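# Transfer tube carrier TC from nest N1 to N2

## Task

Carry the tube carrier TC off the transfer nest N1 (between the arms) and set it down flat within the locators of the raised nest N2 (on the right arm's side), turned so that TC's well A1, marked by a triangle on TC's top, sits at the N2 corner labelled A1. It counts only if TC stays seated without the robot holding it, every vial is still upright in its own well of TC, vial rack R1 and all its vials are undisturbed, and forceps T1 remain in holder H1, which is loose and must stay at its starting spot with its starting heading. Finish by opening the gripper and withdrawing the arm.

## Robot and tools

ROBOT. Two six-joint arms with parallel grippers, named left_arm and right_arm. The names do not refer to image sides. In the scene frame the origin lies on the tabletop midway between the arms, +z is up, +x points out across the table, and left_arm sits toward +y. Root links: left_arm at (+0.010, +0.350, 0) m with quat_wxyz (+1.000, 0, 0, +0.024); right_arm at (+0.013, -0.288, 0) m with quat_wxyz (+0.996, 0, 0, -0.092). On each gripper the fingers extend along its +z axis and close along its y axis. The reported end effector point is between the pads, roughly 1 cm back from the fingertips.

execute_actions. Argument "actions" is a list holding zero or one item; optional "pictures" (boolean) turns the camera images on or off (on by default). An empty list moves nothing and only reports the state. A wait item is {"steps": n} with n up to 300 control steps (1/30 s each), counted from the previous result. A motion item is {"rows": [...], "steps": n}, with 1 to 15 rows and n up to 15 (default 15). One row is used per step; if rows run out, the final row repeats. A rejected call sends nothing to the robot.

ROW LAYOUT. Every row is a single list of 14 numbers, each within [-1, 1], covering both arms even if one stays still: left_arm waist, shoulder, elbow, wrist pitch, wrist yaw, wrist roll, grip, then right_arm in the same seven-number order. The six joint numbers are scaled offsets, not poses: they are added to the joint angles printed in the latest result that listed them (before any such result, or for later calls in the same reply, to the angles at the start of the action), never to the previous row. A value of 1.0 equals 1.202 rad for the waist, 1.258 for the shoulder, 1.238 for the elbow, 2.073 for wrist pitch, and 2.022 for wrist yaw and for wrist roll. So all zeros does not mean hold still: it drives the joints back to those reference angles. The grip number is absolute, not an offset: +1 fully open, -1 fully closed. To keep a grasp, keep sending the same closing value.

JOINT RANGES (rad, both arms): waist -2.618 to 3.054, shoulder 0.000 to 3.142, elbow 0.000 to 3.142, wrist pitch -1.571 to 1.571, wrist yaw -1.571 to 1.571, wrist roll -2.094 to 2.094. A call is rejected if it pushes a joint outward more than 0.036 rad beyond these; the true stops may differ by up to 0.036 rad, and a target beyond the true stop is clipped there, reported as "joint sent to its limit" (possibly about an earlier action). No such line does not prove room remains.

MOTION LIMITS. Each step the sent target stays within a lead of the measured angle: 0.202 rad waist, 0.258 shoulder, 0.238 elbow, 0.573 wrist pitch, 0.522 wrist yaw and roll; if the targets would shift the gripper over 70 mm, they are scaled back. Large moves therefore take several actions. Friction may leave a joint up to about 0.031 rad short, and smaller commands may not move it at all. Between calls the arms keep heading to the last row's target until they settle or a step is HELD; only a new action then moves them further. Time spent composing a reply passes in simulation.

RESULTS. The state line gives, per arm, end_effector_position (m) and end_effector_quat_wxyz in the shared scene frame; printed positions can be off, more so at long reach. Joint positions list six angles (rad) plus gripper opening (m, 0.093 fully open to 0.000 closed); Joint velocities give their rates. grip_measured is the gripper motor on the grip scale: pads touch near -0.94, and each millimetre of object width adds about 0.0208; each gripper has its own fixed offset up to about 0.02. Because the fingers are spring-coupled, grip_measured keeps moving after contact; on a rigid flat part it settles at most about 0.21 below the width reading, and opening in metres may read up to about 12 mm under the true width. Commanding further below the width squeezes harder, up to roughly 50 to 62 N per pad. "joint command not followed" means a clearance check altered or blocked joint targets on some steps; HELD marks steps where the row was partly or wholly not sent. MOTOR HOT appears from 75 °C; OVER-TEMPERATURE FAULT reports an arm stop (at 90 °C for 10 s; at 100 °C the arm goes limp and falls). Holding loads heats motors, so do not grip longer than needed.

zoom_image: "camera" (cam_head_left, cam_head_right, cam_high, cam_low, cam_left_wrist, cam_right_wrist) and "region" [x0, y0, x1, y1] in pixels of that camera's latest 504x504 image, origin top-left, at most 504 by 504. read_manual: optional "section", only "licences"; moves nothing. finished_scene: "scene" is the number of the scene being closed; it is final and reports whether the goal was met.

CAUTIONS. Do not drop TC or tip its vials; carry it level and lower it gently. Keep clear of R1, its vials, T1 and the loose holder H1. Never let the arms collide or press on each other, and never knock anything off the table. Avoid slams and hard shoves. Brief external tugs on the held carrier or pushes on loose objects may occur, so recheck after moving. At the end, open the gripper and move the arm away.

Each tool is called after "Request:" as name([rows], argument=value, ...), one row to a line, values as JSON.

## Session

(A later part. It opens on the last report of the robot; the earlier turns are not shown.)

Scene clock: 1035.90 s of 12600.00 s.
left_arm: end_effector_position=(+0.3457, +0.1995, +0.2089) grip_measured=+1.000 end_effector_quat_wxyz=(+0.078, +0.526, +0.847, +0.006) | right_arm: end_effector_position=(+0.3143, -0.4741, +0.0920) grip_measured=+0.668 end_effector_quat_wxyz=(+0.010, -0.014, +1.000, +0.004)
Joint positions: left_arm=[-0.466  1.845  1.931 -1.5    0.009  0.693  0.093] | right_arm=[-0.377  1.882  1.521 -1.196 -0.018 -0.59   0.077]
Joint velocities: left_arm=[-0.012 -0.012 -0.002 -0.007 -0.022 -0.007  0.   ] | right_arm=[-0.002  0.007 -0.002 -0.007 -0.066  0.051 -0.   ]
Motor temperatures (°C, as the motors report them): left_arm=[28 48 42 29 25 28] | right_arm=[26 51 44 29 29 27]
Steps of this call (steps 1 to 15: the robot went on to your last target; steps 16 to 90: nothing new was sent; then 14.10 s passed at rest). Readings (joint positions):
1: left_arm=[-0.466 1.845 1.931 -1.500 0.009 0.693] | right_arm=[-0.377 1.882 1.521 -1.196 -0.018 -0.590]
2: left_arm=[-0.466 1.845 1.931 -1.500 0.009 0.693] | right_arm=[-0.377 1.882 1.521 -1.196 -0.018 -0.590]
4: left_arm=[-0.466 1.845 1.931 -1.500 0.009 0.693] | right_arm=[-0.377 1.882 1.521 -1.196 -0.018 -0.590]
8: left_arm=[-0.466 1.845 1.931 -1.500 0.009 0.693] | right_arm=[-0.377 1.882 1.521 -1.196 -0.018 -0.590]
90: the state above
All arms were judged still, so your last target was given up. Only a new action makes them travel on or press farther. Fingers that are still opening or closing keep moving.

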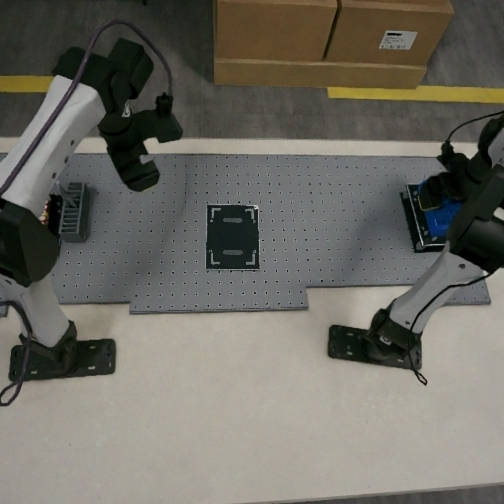

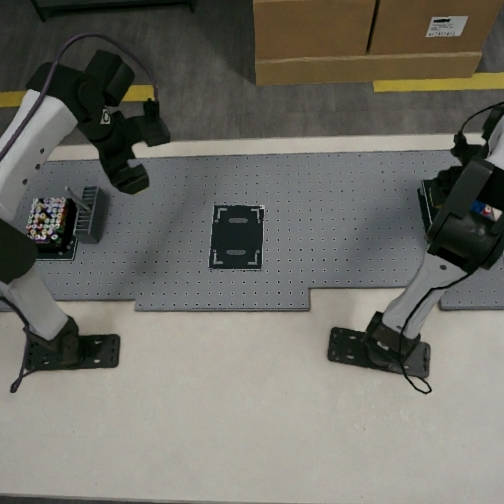

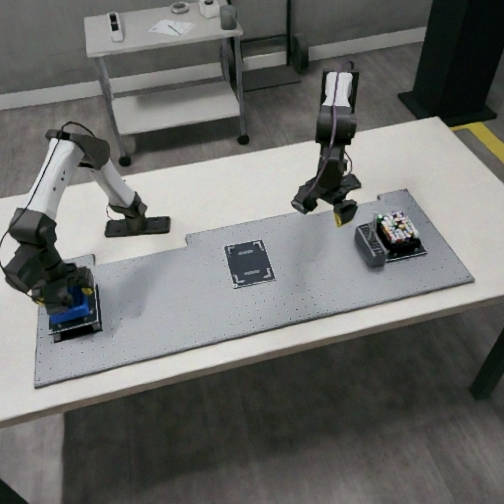

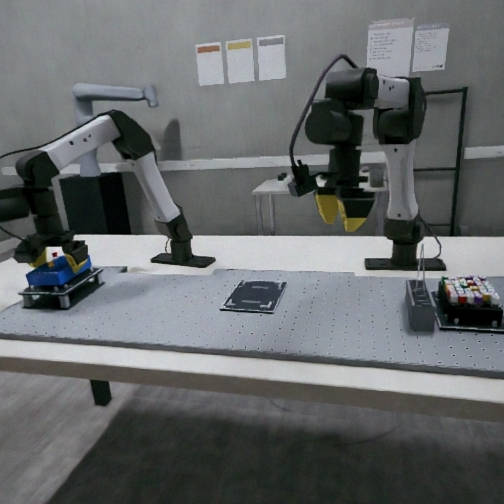

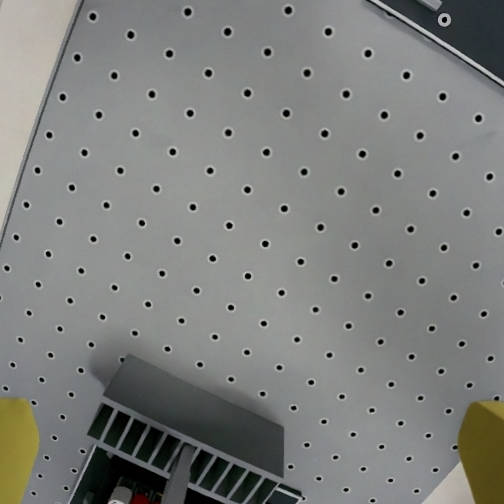

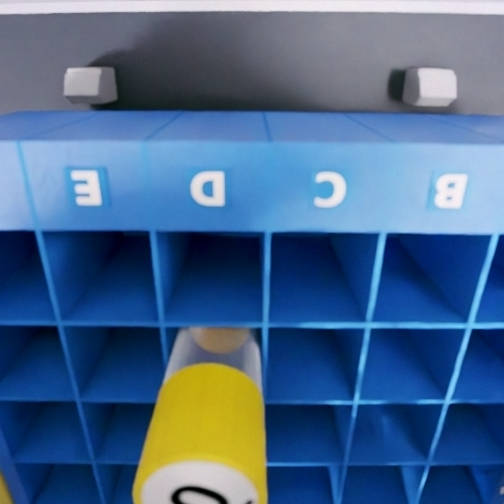

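Request:
execute_actions([
  {"rows": [[0,0,0,0,0,0,1, 0,0,-0.0179,0.0084,-0.0035,-0.0025,0.6],[0,0,0,0,0,0,1, 0,0,-0.0197,0.0096,-0.0035,-0.0025,0.6],[0,0,0,0,0,0,1, 0,0,-0.0215,0.0109,-0.0035,-0.0025,0.6],[0,0,0,0,0,0,1, 0,0,-0.0233,0.0121,-0.0035,-0.0025,0.6],[0,0,0,0,0,0,1, 0,0,-0.0250,0.0133,-0.0035,-0.0025,0.6],[0,0,0,0,0,0,1, 0,0,-0.0268,0.0145,-0.0035,-0.0025,0.6],[0,0,0,0,0,0,1, 0,0,-0.0286,0.0157,-0.0035,-0.0025,0.6],[0,0,0,0,0,0,1, 0,0,-0.0304,0.0169,-0.0035,-0.0025,0.6],[0,0,0,0,0,0,1, 0,0,-0.0321,0.0181,-0.0035,-0.0025,0.6],[0,0,0,0,0,0,1, 0,0,-0.0339,0.0193,-0.0035,-0.0025,0.6],[0,0,0,0,0,0,1, 0,0,-0.0357,0.0205,-0.0035,-0.0025,0.6],[0,0,0,0,0,0,1, 0,0,-0.0375,0.0217,-0.0035,-0.0025,0.6],[0,0,0,0,0,0,1, 0,0,-0.0393,0.0229,-0.0035,-0.0025,0.6],[0,0,0,0,0,0,1, 0,0,-0.0410,0.0241,-0.0035,-0.0025,0.6],[0,0,0,0,0,0,1, 0,0,-0.0428,0.0253,-0.0035,-0.0025,0.6]], "steps": 15},
], pictures=false)

Request:
execute_actions([
  {"steps": 20},
])

Scene clock: 1068.53 s of 12600.00 s.
left_arm: end_effector_position=(+0.3457, +0.1995, +0.2089) grip_measured=+1.000 end_effector_quat_wxyz=(+0.078, +0.526, +0.847, +0.006) | right_arm: end_effector_position=(+0.3148, -0.4736, +0.0840) grip_measured=+0.668 end_effector_quat_wxyz=(+0.014, -0.015, +1.000, +0.004)
Joint positions: left_arm=[-0.466  1.845  1.931 -1.5    0.009  0.693  0.093] | right_arm=[-0.377  1.882  1.489 -1.159 -0.022 -0.592  0.077]
Joint velocities: left_arm=[-0.007 -0.012  0.012  0.037 -0.095 -0.066  0.   ] | right_arm=[ 0.007 -0.007 -0.076  0.11   0.037  0.007  0.   ]
Motor temperatures (°C, as the motors report them): left_arm=[28 48 42 29 25 28] | right_arm=[26 51 46 29 29 27]
Steps of this call (steps 1 to 90: nothing new was sent; then 29.13 s passed at rest; steps 91 to 105: all 15 steps of this action). Readings (joint positions):
91: left_arm=[-0.466 1.845 1.931 -1.500 0.009 0.693] | right_arm=[-0.377 1.882 1.521 -1.196 -0.018 -0.590]
92: left_arm=[-0.466 1.845 1.931 -1.500 0.009 0.693] | right_arm=[-0.377 1.882 1.521 -1.195 -0.018 -0.590]
94: left_arm=[-0.466 1.845 1.931 -1.500 0.009 0.693] | right_arm=[-0.377 1.882 1.517 -1.190 -0.018 -0.590]
98: left_arm=[-0.466 1.845 1.931 -1.500 0.009 0.693] | right_arm=[-0.377 1.882 1.506 -1.179 -0.021 -0.592]
105: the state above

Scene clock: 1069.20 s of 12600.00 s.
left_arm: end_effector_position=(+0.3457, +0.1995, +0.2089) grip_measured=+1.000 end_effector_quat_wxyz=(+0.078, +0.526, +0.847, +0.006) | right_arm: end_effector_position=(+0.3149, -0.4737, +0.0829) grip_measured=+0.668 end_effector_quat_wxyz=(+0.014, -0.015, +1.000, +0.004)
Joint positions: left_arm=[-0.466  1.845  1.931 -1.5    0.009  0.693  0.093] | right_arm=[-0.377  1.882  1.485 -1.154 -0.022 -0.592  0.077]
Joint velocities: left_arm=[ 0.002  0.007 -0.002 -0.007  0.037 -0.037  0.   ] | right_arm=[-0.002 -0.007 -0.002  0.007 -0.007 -0.007 -0.   ]
Motor temperatures (°C, as the motors report them): left_arm=[28 48 42 29 25 28] | right_arm=[26 51 46 29 29 27]
Steps of this call (steps 1 to 15: the robot went on to your last target; steps 16 to 20: nothing new was sent). Readings (joint positions):
1: left_arm=[-0.466 1.845 1.931 -1.500 0.009 0.693] | right_arm=[-0.377 1.882 1.487 -1.157 -0.022 -0.592]
2: left_arm=[-0.466 1.845 1.931 -1.500 0.009 0.693] | right_arm=[-0.377 1.882 1.486 -1.155 -0.022 -0.592]
4: left_arm=[-0.466 1.845 1.931 -1.500 0.009 0.693] | right_arm=[-0.377 1.882 1.485 -1.154 -0.022 -0.592]
8: left_arm=[-0.466 1.845 1.931 -1.500 0.009 0.693] | right_arm=[-0.377 1.882 1.485 -1.154 -0.022 -0.592]
20: the state above
All arms were judged still, so your last target was given up. Only a new action makes them travel on or press farther. Fingers that are still opening or closing keep moving.

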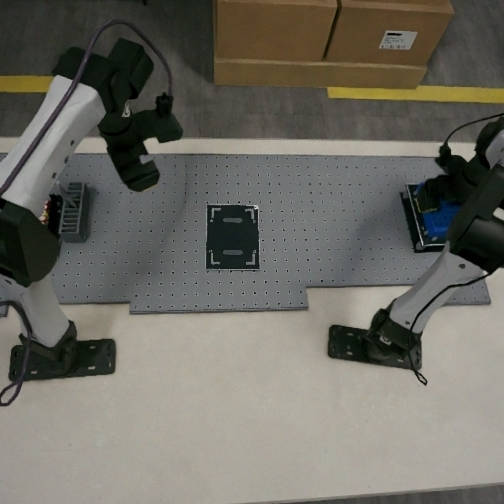

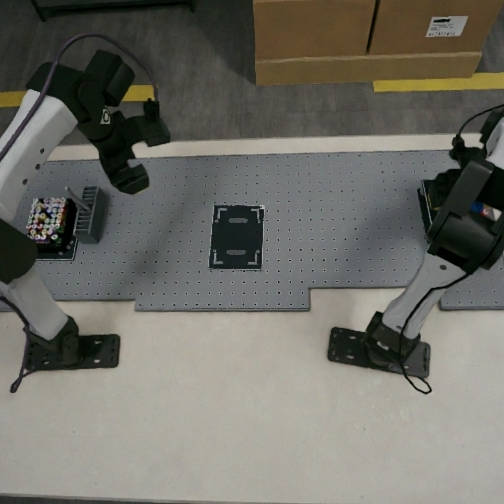

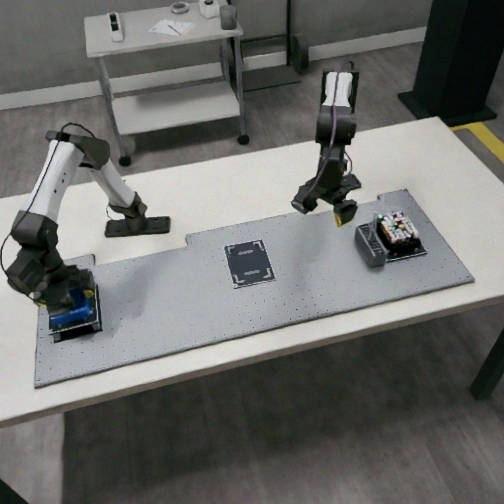

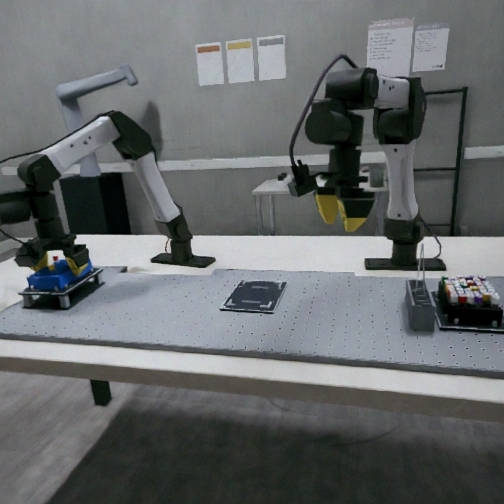

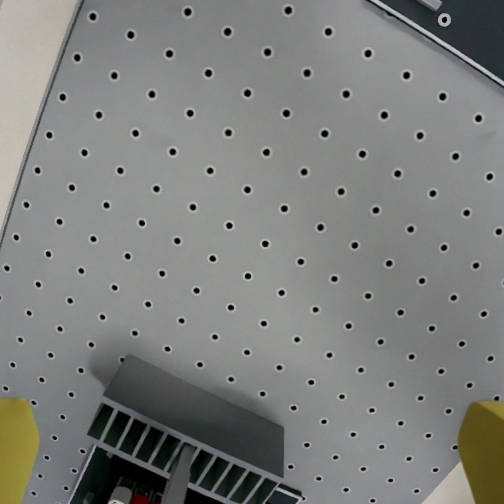

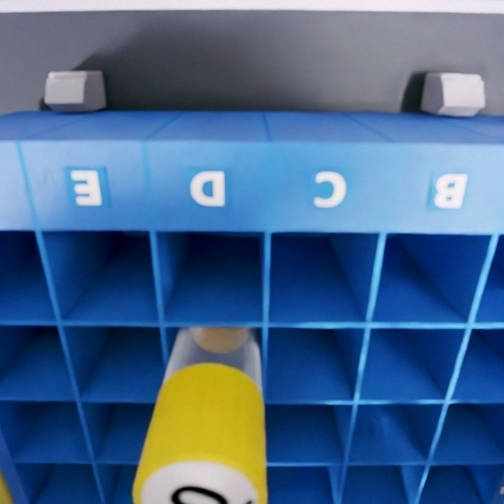

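Request:
execute_actions([
  {"rows": [[0,0,0,0,0,0,1, 0,0,-0.0162,0.0068,-0.002,-0.0015,0.6],[0,0,0,0,0,0,1, 0,0,-0.0175,0.0076,-0.002,-0.0015,0.6],[0,0,0,0,0,0,1, 0,0,-0.0188,0.0084,-0.002,-0.0015,0.6],[0,0,0,0,0,0,1, 0,0,-0.0201,0.0092,-0.002,-0.0015,0.6],[0,0,0,0,0,0,1, 0,0,-0.0214,0.0100,-0.002,-0.0015,0.6],[0,0,0,0,0,0,1, 0,0,-0.0227,0.0108,-0.002,-0.0015,0.6],[0,0,0,0,0,0,1, 0,0,-0.0240,0.0116,-0.002,-0.0015,0.6],[0,0,0,0,0,0,1, 0,0,-0.0253,0.0124,-0.002,-0.0015,0.6],[0,0,0,0,0,0,1, 0,0,-0.0266,0.0132,-0.002,-0.0015,0.6]], "steps": 15},
])

Scene clock: 1080.07 s of 12600.00 s.
left_arm: end_effector_position=(+0.3457, +0.1995, +0.2089) grip_measured=+1.000 end_effector_quat_wxyz=(+0.078, +0.526, +0.847, +0.006) | right_arm: end_effector_position=(+0.3149, -0.4736, +0.0817) grip_measured=+0.668 end_effector_quat_wxyz=(+0.014, -0.015, +1.000, +0.004)
Joint positions: left_arm=[-0.466  1.845  1.931 -1.5    0.009  0.693  0.093] | right_arm=[-0.377  1.882  1.48  -1.148 -0.022 -0.592  0.077]
Joint velocities: left_arm=[-0.007 -0.037 -0.002 -0.022 -0.037 -0.037  0.   ] | right_arm=[-0.007  0.012  0.007 -0.022 -0.037  0.022  0.001]
Motor temperatures (°C, as the motors report them): left_arm=[28 48 42 29 25 28] | right_arm=[26 51 45 29 29 27]
Steps of this call (steps 1 to 90: nothing new was sent; then 7.37 s passed at rest; steps 91 to 105: all 15 steps of this action). Readings (joint positions):
91: left_arm=[-0.466 1.845 1.931 -1.500 0.009 0.693] | right_arm=[-0.377 1.882 1.485 -1.154 -0.022 -0.592]
92: left_arm=[-0.466 1.845 1.931 -1.500 0.009 0.693] | right_arm=[-0.377 1.882 1.485 -1.154 -0.022 -0.592]
94: left_arm=[-0.466 1.845 1.931 -1.500 0.009 0.693] | right_arm=[-0.377 1.882 1.483 -1.152 -0.022 -0.592]
98: left_arm=[-0.466 1.845 1.931 -1.500 0.009 0.693] | right_arm=[-0.377 1.882 1.480 -1.148 -0.022 -0.592]
105: the state above

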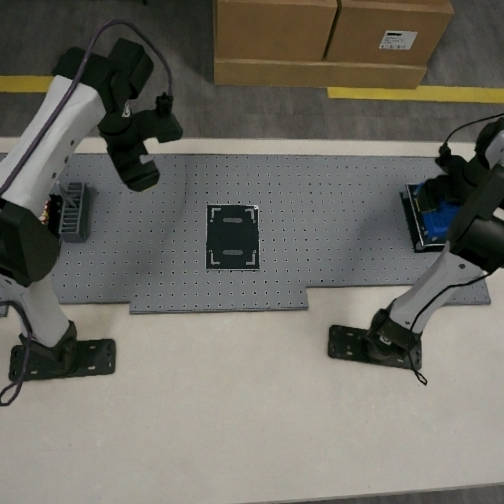

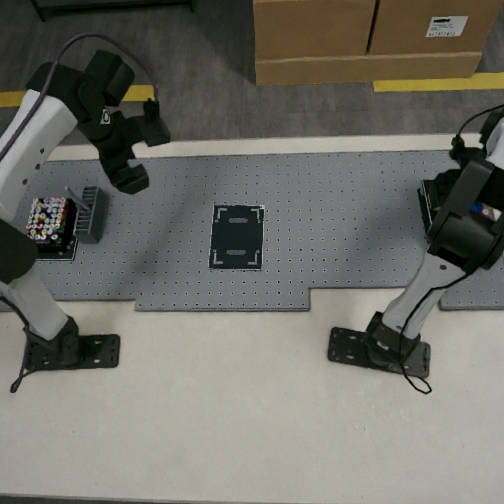

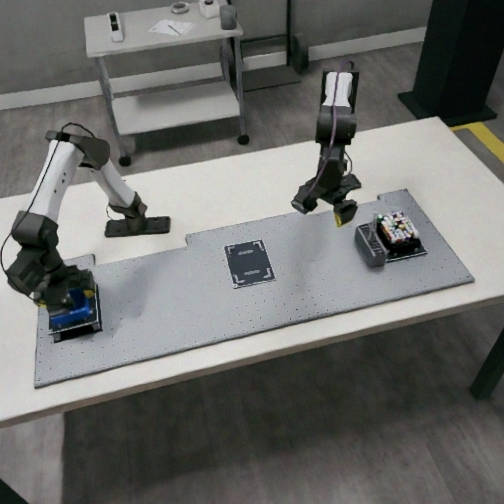

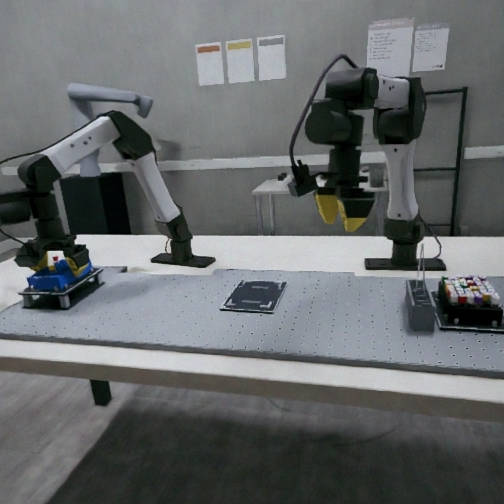

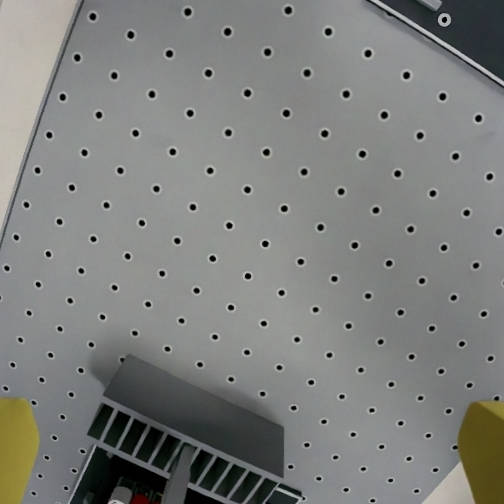

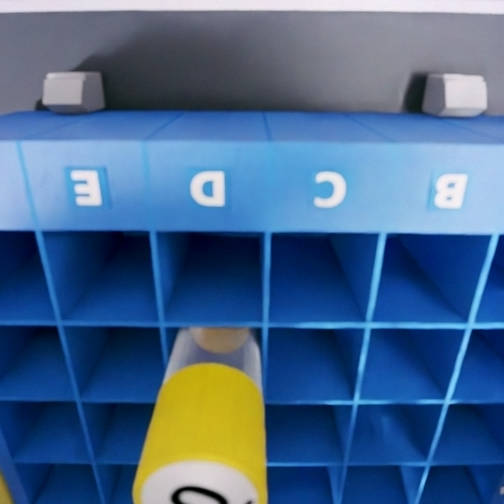

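Request:
zoom_image(camera="cam_low", region=[0, 230, 130, 320])

Request:
zoom_image(camera="cam_high", region=[10, 250, 130, 350])

Region (0, 230, 130, 320) of cam_low's 504x504 image, scaled by 3.877, with more detail than that image has; it fills the top 349 rows of this view, and the rest is white.

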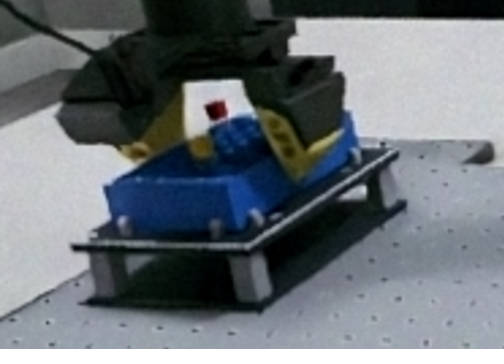

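Region (10, 250, 130, 350) of cam_high's 504x504 image, scaled by 4.200, with more detail than that image has.

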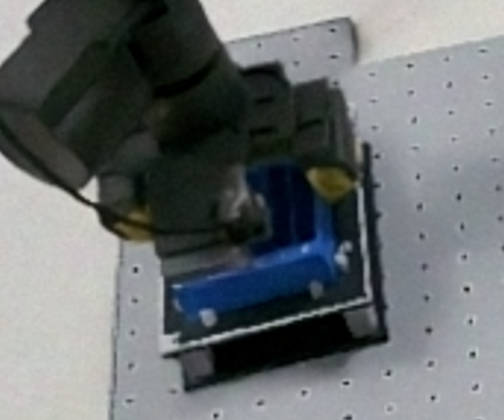

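Request:
execute_actions([
  {"rows": [[0,0,0,0,0,0,1, 0,0,-0.010,0.003,0,0,0.6],[0,0,0,0,0,0,1, 0,0,-0.005,0.0,0,0,0.64],[0,0,0,0,0,0,1, 0,0,0,0,0,0,0.68],[0,0,0,0,0,0,1, 0,0,0,0,0,0,0.72],[0,0,0,0,0,0,1, 0,0,0,0,0,0,0.76],[0,0,0,0,0,0,1, 0,0,0,0,0,0,0.80],[0,0,0,0,0,0,1, 0,0,0,0,0,0,0.84],[0,0,0,0,0,0,1, 0,0,0,0,0,0,0.88],[0,0,0,0,0,0,1, 0,0,0,0,0,0,0.92],[0,0,0,0,0,0,1, 0,0,0,0,0,0,0.96],[0,0,0,0,0,0,1, 0,0,0,0,0,0,1.0]], "steps": 15},
])

Scene clock: 1094.53 s of 12600.00 s.
left_arm: end_effector_position=(+0.3457, +0.1995, +0.2089) grip_measured=+1.000 end_effector_quat_wxyz=(+0.078, +0.526, +0.847, +0.006) | right_arm: end_effector_position=(+0.3149, -0.4736, +0.0817) grip_measured=+0.987 end_effector_quat_wxyz=(+0.014, -0.015, +1.000, +0.004)
Joint positions: left_arm=[-0.466  1.845  1.931 -1.5    0.009  0.693  0.093] | right_arm=[-0.377  1.882  1.48  -1.148 -0.022 -0.592  0.093]
Joint velocities: left_arm=[-0.002  0.002  0.002  0.022 -0.051  0.037  0.   ] | right_arm=[-0.002  0.007  0.007 -0.022 -0.022 -0.022 -0.   ]
Motor temperatures (°C, as the motors report them): left_arm=[28 48 42 29 25 28] | right_arm=[26 51 44 29 29 27]
Steps of this call (steps 1 to 15: the robot went on to your last target; steps 16 to 90: nothing new was sent; then 10.97 s passed at rest; steps 91 to 105: all 15 steps of this action). Readings (joint positions):
91: left_arm=[-0.466 1.845 1.931 -1.500 0.009 0.693] | right_arm=[-0.377 1.882 1.480 -1.148 -0.022 -0.592]
92: left_arm=[-0.466 1.845 1.931 -1.500 0.009 0.693] | right_arm=[-0.377 1.882 1.480 -1.148 -0.022 -0.592]
94: left_arm=[-0.466 1.845 1.931 -1.500 0.009 0.693] | right_arm=[-0.377 1.882 1.480 -1.148 -0.022 -0.592]
98: left_arm=[-0.466 1.845 1.931 -1.500 0.009 0.693] | right_arm=[-0.377 1.882 1.480 -1.148 -0.022 -0.592]
105: the state above

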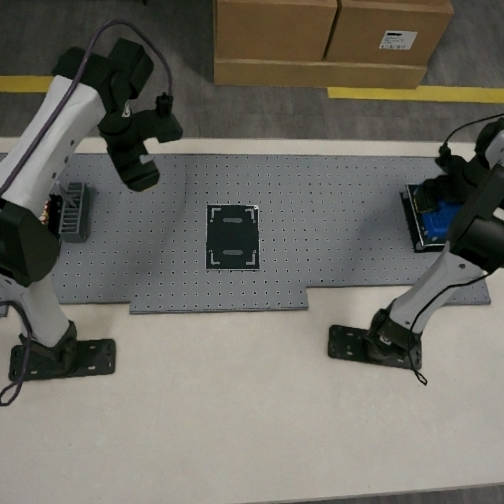

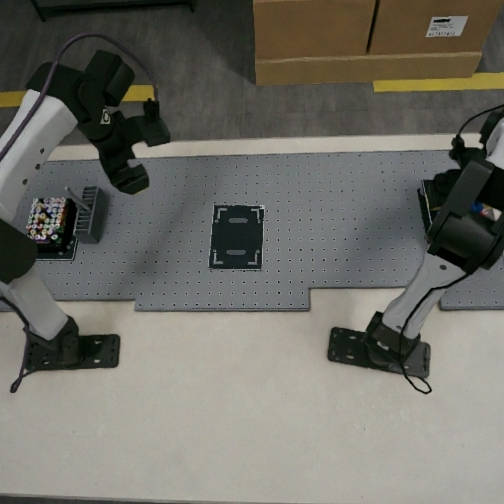

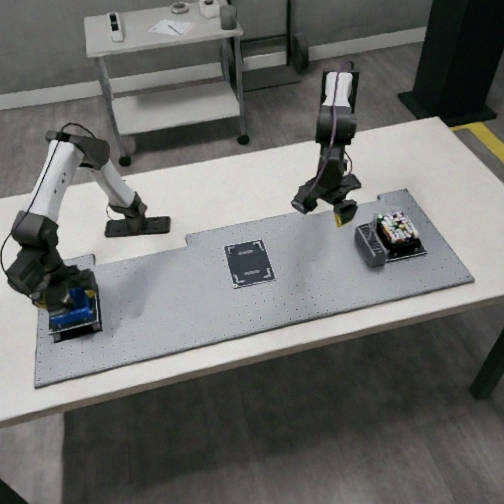

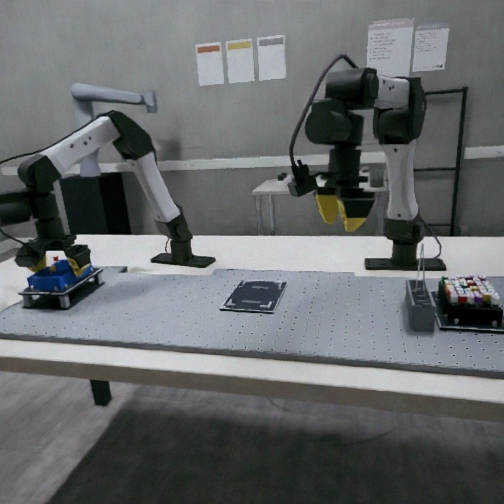

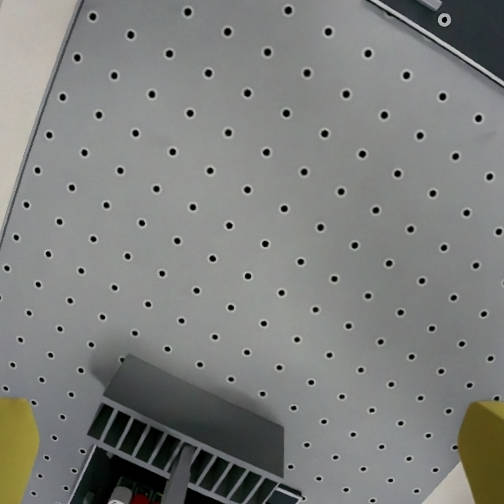

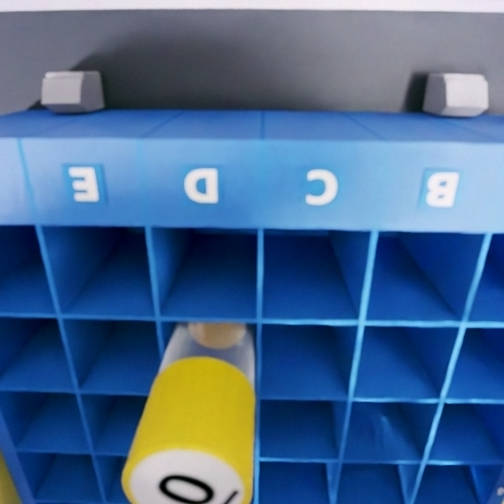

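Request:
execute_actions([
  {"rows": [[0,0,0,0,0,0,1, 0,0,0.0194,-0.0087,0,0,1],[0,0,0,0,0,0,1, 0,0,0.0242,-0.0116,0,0,1],[0,0,0,0,0,0,1, 0,0,0.0291,-0.0145,0,0,1],[0,0,0,0,0,0,1, 0,0,0.0339,-0.0174,0,0,1],[0,0,0,0,0,0,1, 0,0,0.0388,-0.0203,0,0,1],[0,0,0,0,0,0,1, 0,0,0.0436,-0.0232,0,0,1],[0,0,0,0,0,0,1, 0,0,0.0485,-0.0260,0,0,1],[0,0,0,0,0,0,1, 0,0,0.0533,-0.0289,0,0,1],[0,0,0,0,0,0,1, 0,0,0.0582,-0.0318,0,0,1],[0,0,0,0,0,0,1, 0,0,0.0630,-0.0347,0,0,1],[0,0,0,0,0,0,1, 0,0,0.0679,-0.0376,0,0,1],[0,0,0,0,0,0,1, 0,0,0.0727,-0.0405,0,0,1],[0,0,0,0,0,0,1, 0,0,0.0775,-0.0434,0,0,1],[0,0,0,0,0,0,1, 0,0,0.0824,-0.0463,0,0,1],[0,0,0,0,0,0,1, 0,0,0.0872,-0.0492,0,0,1]], "steps": 15},
], pictures=false)

Scene clock: 1126.73 s of 12600.00 s.
left_arm: end_effector_position=(+0.3457, +0.1995, +0.2089) grip_measured=+1.000 end_effector_quat_wxyz=(+0.078, +0.526, +0.847, +0.006) | right_arm: end_effector_position=(+0.3199, -0.4767, +0.1012) grip_measured=+0.987 end_effector_quat_wxyz=(+0.021, -0.015, +1.000, -0.000)
Joint positions: left_arm=[-0.466  1.845  1.931 -1.5    0.009  0.693  0.093] | right_arm=[-0.377  1.882  1.557 -1.211 -0.022 -0.592  0.093]
Joint velocities: left_arm=[-0.012 -0.017  0.007 -0.007 -0.037  0.007  0.   ] | right_arm=[-0.027 -0.017  0.159 -0.168 -0.037  0.037 -0.   ]
Motor temperatures (°C, as the motors report them): left_arm=[28 48 42 29 25 28] | right_arm=[26 51 44 29 29 27]
Steps of this call (steps 1 to 15: the robot went on to your last target; steps 16 to 90: nothing new was sent; then 28.70 s passed at rest; steps 91 to 105: all 15 steps of this action). Readings (joint positions):
91: left_arm=[-0.466 1.845 1.931 -1.500 0.009 0.693] | right_arm=[-0.377 1.882 1.480 -1.148 -0.022 -0.592]
92: left_arm=[-0.466 1.845 1.931 -1.500 0.009 0.693] | right_arm=[-0.377 1.882 1.481 -1.150 -0.022 -0.592]
94: left_arm=[-0.466 1.845 1.931 -1.500 0.009 0.693] | right_arm=[-0.377 1.882 1.489 -1.158 -0.022 -0.592]
98: left_arm=[-0.466 1.845 1.931 -1.500 0.009 0.693] | right_arm=[-0.377 1.882 1.516 -1.173 -0.022 -0.592]
105: the state above

Request:
execute_actions([
  {"rows": [[0,0,0,0,0,0,1, 0,0,0.015,-0.016,0,0,1],[0,0,0,0,0,0,1, 0,0,0.021,-0.021,0,0,1],[0,0,0,0,0,0,1, 0,0,0.027,-0.026,0,0,1],[0,0,0,0,0,0,1, 0,0,0.033,-0.031,0,0,1],[0,0,0,0,0,0,1, 0,0,0.040,-0.036,0,0,1],[0,0,0,0,0,0,1, 0,0,0.047,-0.041,0,0,1],[0,0,0,0,0,0,1, 0,0,0.054,-0.046,0,0,1],[0,0,0,0,0,0,1, 0,0,0.061,-0.051,0,0,1],[0,0,0,0,0,0,1, 0,0,0.068,-0.056,0,0,1],[0,0,0,0,0,0,1, 0,0,0.075,-0.060,0,0,1],[0,0,0,0,0,0,1, 0,0,0.082,-0.064,0,0,1],[0,0,0,0,0,0,1, 0,0,0.089,-0.068,0,0,1],[0,0,0,0,0,0,1, 0,0,0.096,-0.072,0,0,1],[0,0,0,0,0,0,1, 0,0,0.103,-0.076,0,0,1],[0,0,0,0,0,0,1, 0,0,0.110,-0.080,0,0,1]], "steps": 15},
])

Scene clock: 1141.00 s of 12600.00 s.
left_arm: end_effector_position=(+0.3457, +0.1995, +0.2089) grip_measured=+1.000 end_effector_quat_wxyz=(+0.078, +0.526, +0.847, +0.006) | right_arm: end_effector_position=(+0.3178, -0.4754, +0.1268) grip_measured=+0.987 end_effector_quat_wxyz=(+0.015, -0.015, +1.000, +0.004)
Joint positions: left_arm=[-0.466  1.845  1.931 -1.5    0.009  0.693  0.093] | right_arm=[-0.377  1.882  1.659 -1.327 -0.022 -0.592  0.093]
Joint velocities: left_arm=[-0.002  0.007 -0.002 -0.007 -0.007 -0.007  0.   ] | right_arm=[ 0.007 -0.012  0.247 -0.198  0.022  0.022  0.   ]
Motor temperatures (°C, as the motors report them): left_arm=[28 48 42 29 25 28] | right_arm=[26 52 45 28 29 27]
Steps of this call (steps 1 to 30: the robot went on to your last target; steps 31 to 90: nothing new was sent; then 10.77 s passed at rest; steps 91 to 105: all 15 steps of this action). Readings (joint positions):
91: left_arm=[-0.466 1.845 1.931 -1.500 0.009 0.693] | right_arm=[-0.377 1.882 1.569 -1.235 -0.022 -0.592]
92: left_arm=[-0.466 1.845 1.931 -1.500 0.009 0.693] | right_arm=[-0.377 1.882 1.569 -1.236 -0.022 -0.592]
94: left_arm=[-0.466 1.845 1.931 -1.500 0.009 0.693] | right_arm=[-0.377 1.882 1.570 -1.241 -0.022 -0.592]
98: left_arm=[-0.466 1.845 1.931 -1.500 0.009 0.693] | right_arm=[-0.377 1.882 1.596 -1.271 -0.022 -0.592]
105: the state above

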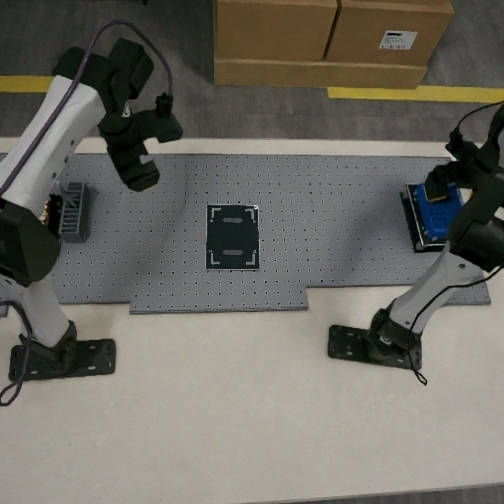

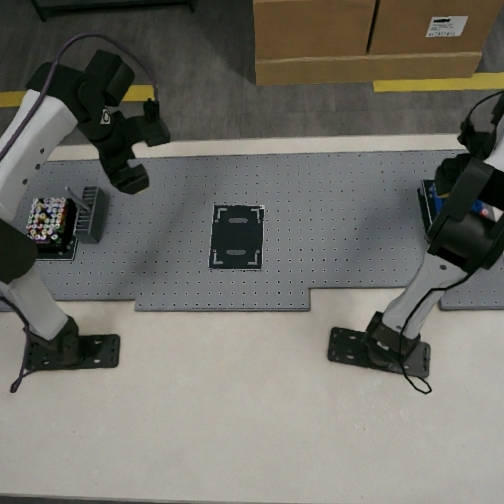

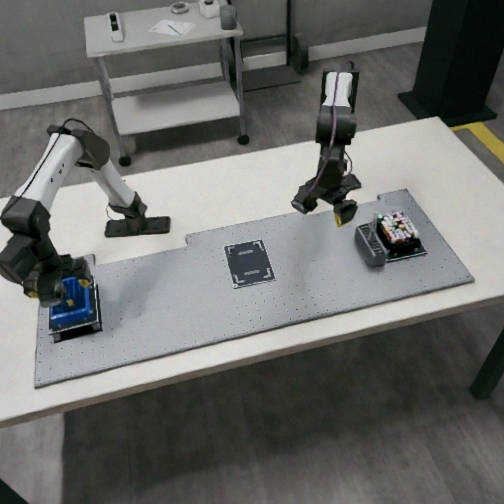

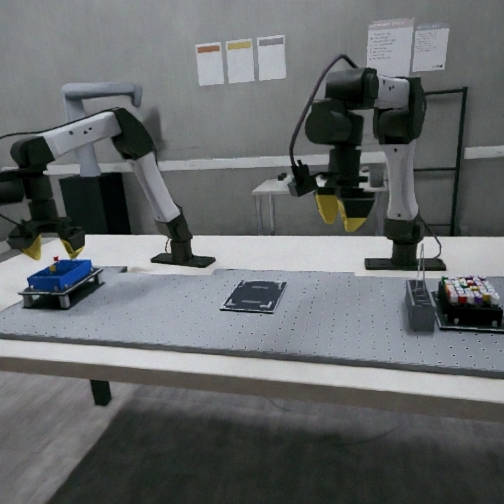

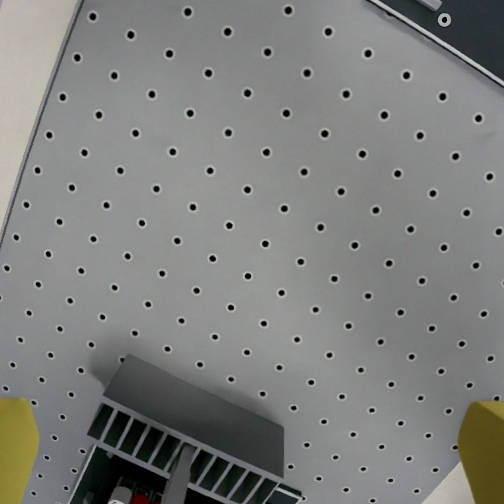

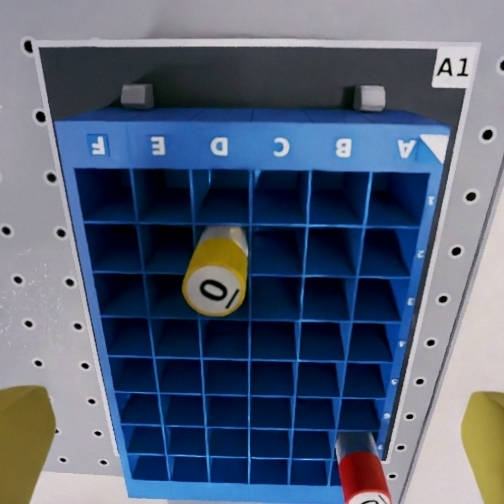

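Request:
execute_actions([
  {"rows": [[0,0,0,0,0,0,1, 0,0,0.03,-0.018,0,0,1],[0,0,0,0,0,0,1, 0,0,0.045,-0.027,0,0,1],[0,0,0,0,0,0,1, 0,0,0.06,-0.036,0,0,1],[0,0,0,0,0,0,1, 0,0,0.075,-0.045,0,0,1],[0,0,0,0,0,0,1, 0,0,0.09,-0.054,0,0,1],[0,0,0,0,0,0,1, 0,0,0.105,-0.063,0,0,1],[0,0,0,0,0,0,1, 0,0,0.12,-0.072,0,0,1],[0,0,0,0,0,0,1, 0,0,0.135,-0.081,0,0,1],[0,0,0,0,0,0,1, 0,0,0.15,-0.09,0,0,1],[0,0,0,0,0,0,1, 0.02,0,0.165,-0.099,0,0,1],[0,0,0,0,0,0,1, 0.05,0,0.18,-0.108,0,0,1],[0,0,0,0,0,0,1, 0.09,0,0.19,-0.114,0,0,1],[0,0,0,0,0,0,1, 0.13,0,0.2,-0.12,0,0,1],[0,0,0,0,0,0,1, 0.17,0,0.2,-0.12,0,0,1],[0,0,0,0,0,0,1, 0.21,0,0.2,-0.12,0,0,1]], "steps": 15},
], pictures=false)

Request:
execute_actions([
  {"rows": [[0,0,0,0,0,0,1, 0.06,0,0.03,-0.02,0,0,1],[0,0,0,0,0,0,1, 0.10,0,0.03,-0.02,0,0,1],[0,0,0,0,0,0,1, 0.14,0,0.03,-0.02,0,0,1],[0,0,0,0,0,0,1, 0.18,0,0.03,-0.02,0,0,1],[0,0,0,0,0,0,1, 0.21,0,0.03,-0.02,0,0,1],[0,0,0,0,0,0,1, 0.23,0,0.03,-0.02,0,0,1],[0,0,0,0,0,0,1, 0.24,0,0.03,-0.02,0,0,1]], "steps": 15},
])

Scene clock: 1155.87 s of 12600.00 s.
left_arm: end_effector_position=(+0.3457, +0.1995, +0.2089) grip_measured=+1.000 end_effector_quat_wxyz=(+0.078, +0.526, +0.847, +0.006) | right_arm: end_effector_position=(+0.3424, -0.4360, +0.1837) grip_measured=+0.987 end_effector_quat_wxyz=(+0.032, -0.082, +0.996, -0.010)
Joint positions: left_arm=[-0.466  1.845  1.931 -1.5    0.009  0.693  0.093] | right_arm=[-0.244  1.882  1.886 -1.509 -0.013 -0.592  0.093]
Joint velocities: left_arm=[ 0.002 -0.007  0.002  0.037 -0.066  0.037  0.   ] | right_arm=[ 1.429 -0.002  0.159 -0.183 -0.037 -0.007  0.   ]
Motor temperatures (°C, as the motors report them): left_arm=[28 49 42 29 25 28] | right_arm=[26 52 46 28 29 27]
joint sent to its limit (right arm) — the command would take joint 4 (wrist pitch) past its lower limit, so that joint was sent only as far as its limit.
Steps of this call (steps 1 to 30: the robot went on to your last target; steps 31 to 90: nothing new was sent; then 11.37 s passed at rest; steps 91 to 105: all 15 steps of this action). Readings (joint positions):
91: left_arm=[-0.466 1.845 1.931 -1.500 0.009 0.693] | right_arm=[-0.377 1.882 1.675 -1.362 -0.022 -0.592]
92: left_arm=[-0.466 1.845 1.931 -1.500 0.009 0.693] | right_arm=[-0.377 1.882 1.678 -1.365 -0.022 -0.592]
94: left_arm=[-0.466 1.845 1.931 -1.500 0.009 0.693] | right_arm=[-0.377 1.882 1.698 -1.377 -0.022 -0.592]
98: left_arm=[-0.466 1.845 1.931 -1.500 0.009 0.693] | right_arm=[-0.377 1.882 1.775 -1.420 -0.022 -0.592]
105: the state above

Scene clock: 1156.37 s of 12600.00 s.
left_arm: end_effector_position=(+0.3457, +0.1995, +0.2089) grip_measured=+1.000 end_effector_quat_wxyz=(+0.078, +0.526, +0.847, +0.006) | right_arm: end_effector_position=(+0.3688, -0.3317, +0.1881) grip_measured=+0.988 end_effector_quat_wxyz=(+0.031, -0.228, +0.973, -0.001)
Joint positions: left_arm=[-0.466  1.845  1.931 -1.5    0.009  0.693  0.093] | right_arm=[ 0.052  1.882  1.904 -1.534 -0.021 -0.592  0.093]
Joint velocities: left_arm=[ 0.002  0.002 -0.022  0.022 -0.007 -0.081  0.   ] | right_arm=[-0.027 -0.012 -0.012 -0.007  0.037 -0.051 -0.001]
Motor temperatures (°C, as the motors report them): left_arm=[28 49 42 29 25 28] | right_arm=[26 52 46 28 29 27]
Steps of this call (steps 1 to 15: all 15 steps of this action). Readings (joint positions):
1: left_arm=[-0.466 1.845 1.931 -1.500 0.009 0.693] | right_arm=[-0.199 1.882 1.892 -1.513 -0.015 -0.592]
2: left_arm=[-0.466 1.845 1.931 -1.500 0.009 0.693] | right_arm=[-0.159 1.882 1.896 -1.515 -0.018 -0.592]
4: left_arm=[-0.466 1.845 1.931 -1.500 0.009 0.693] | right_arm=[-0.096 1.882 1.902 -1.521 -0.018 -0.592]
8: left_arm=[-0.466 1.845 1.931 -1.500 0.009 0.693] | right_arm=[0.028 1.882 1.904 -1.526 -0.018 -0.592]
15: the state above

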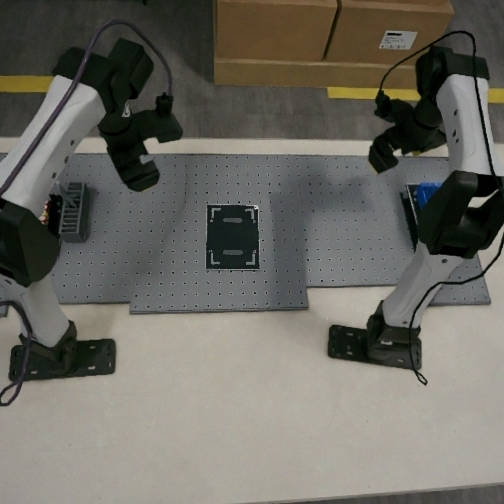

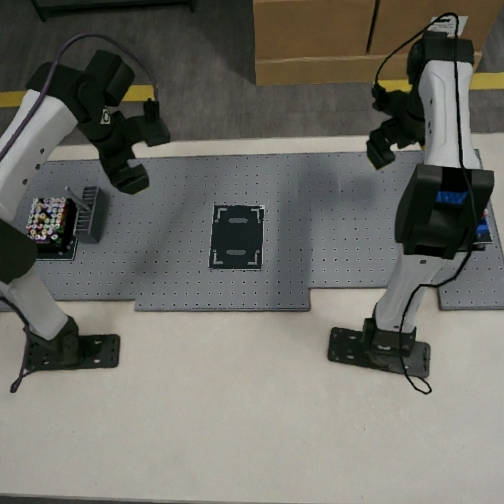

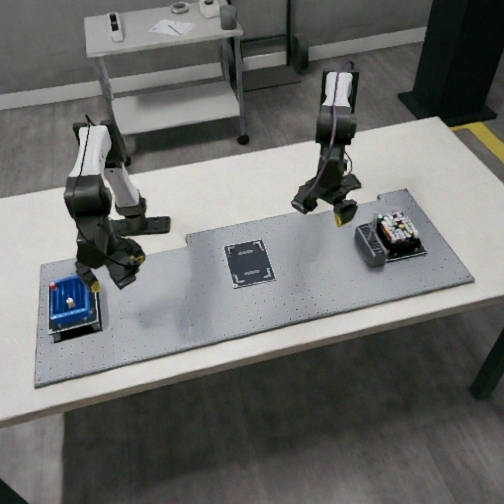

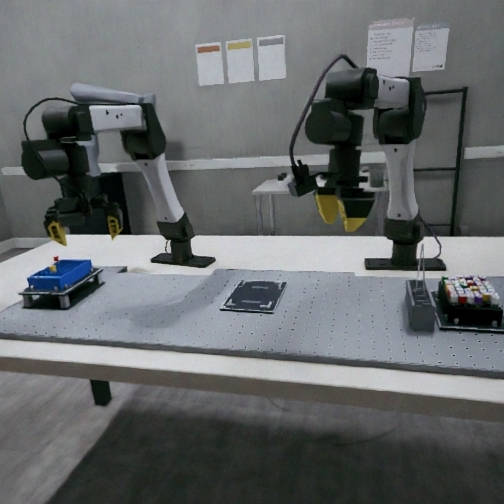

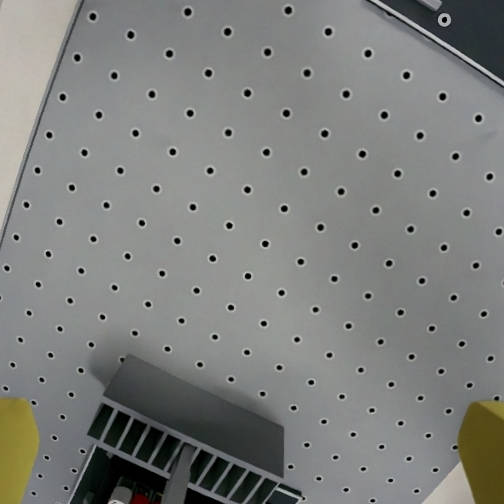

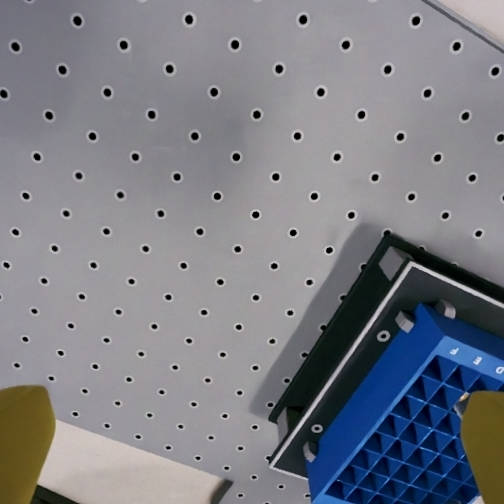

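Request:
zoom_image(camera="cam_low", region=[0, 230, 130, 320])

Request:
zoom_image(camera="cam_high", region=[10, 250, 130, 350])

Region (0, 230, 130, 320) of cam_low's 504x504 image, scaled by 3.877, with more detail than that image has; it fills the top 349 rows of this view, and the rest is white.

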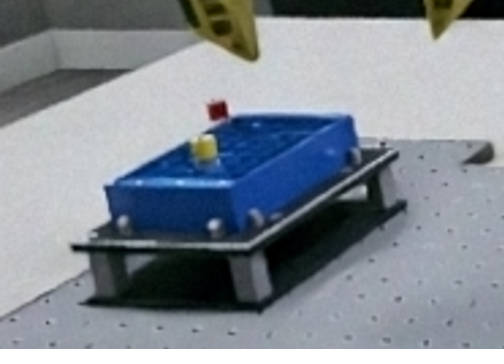

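Region (10, 250, 130, 350) of cam_high's 504x504 image, scaled by 4.200, with more detail than that image has.

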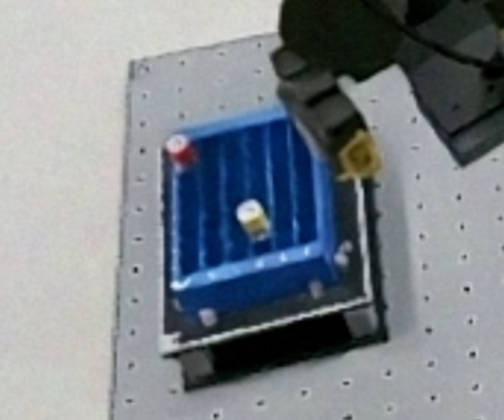

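Seated flat, vials upright. Finishing scene 1.

Request:
finished_scene(scene=1)

The scene is finished: the task was done.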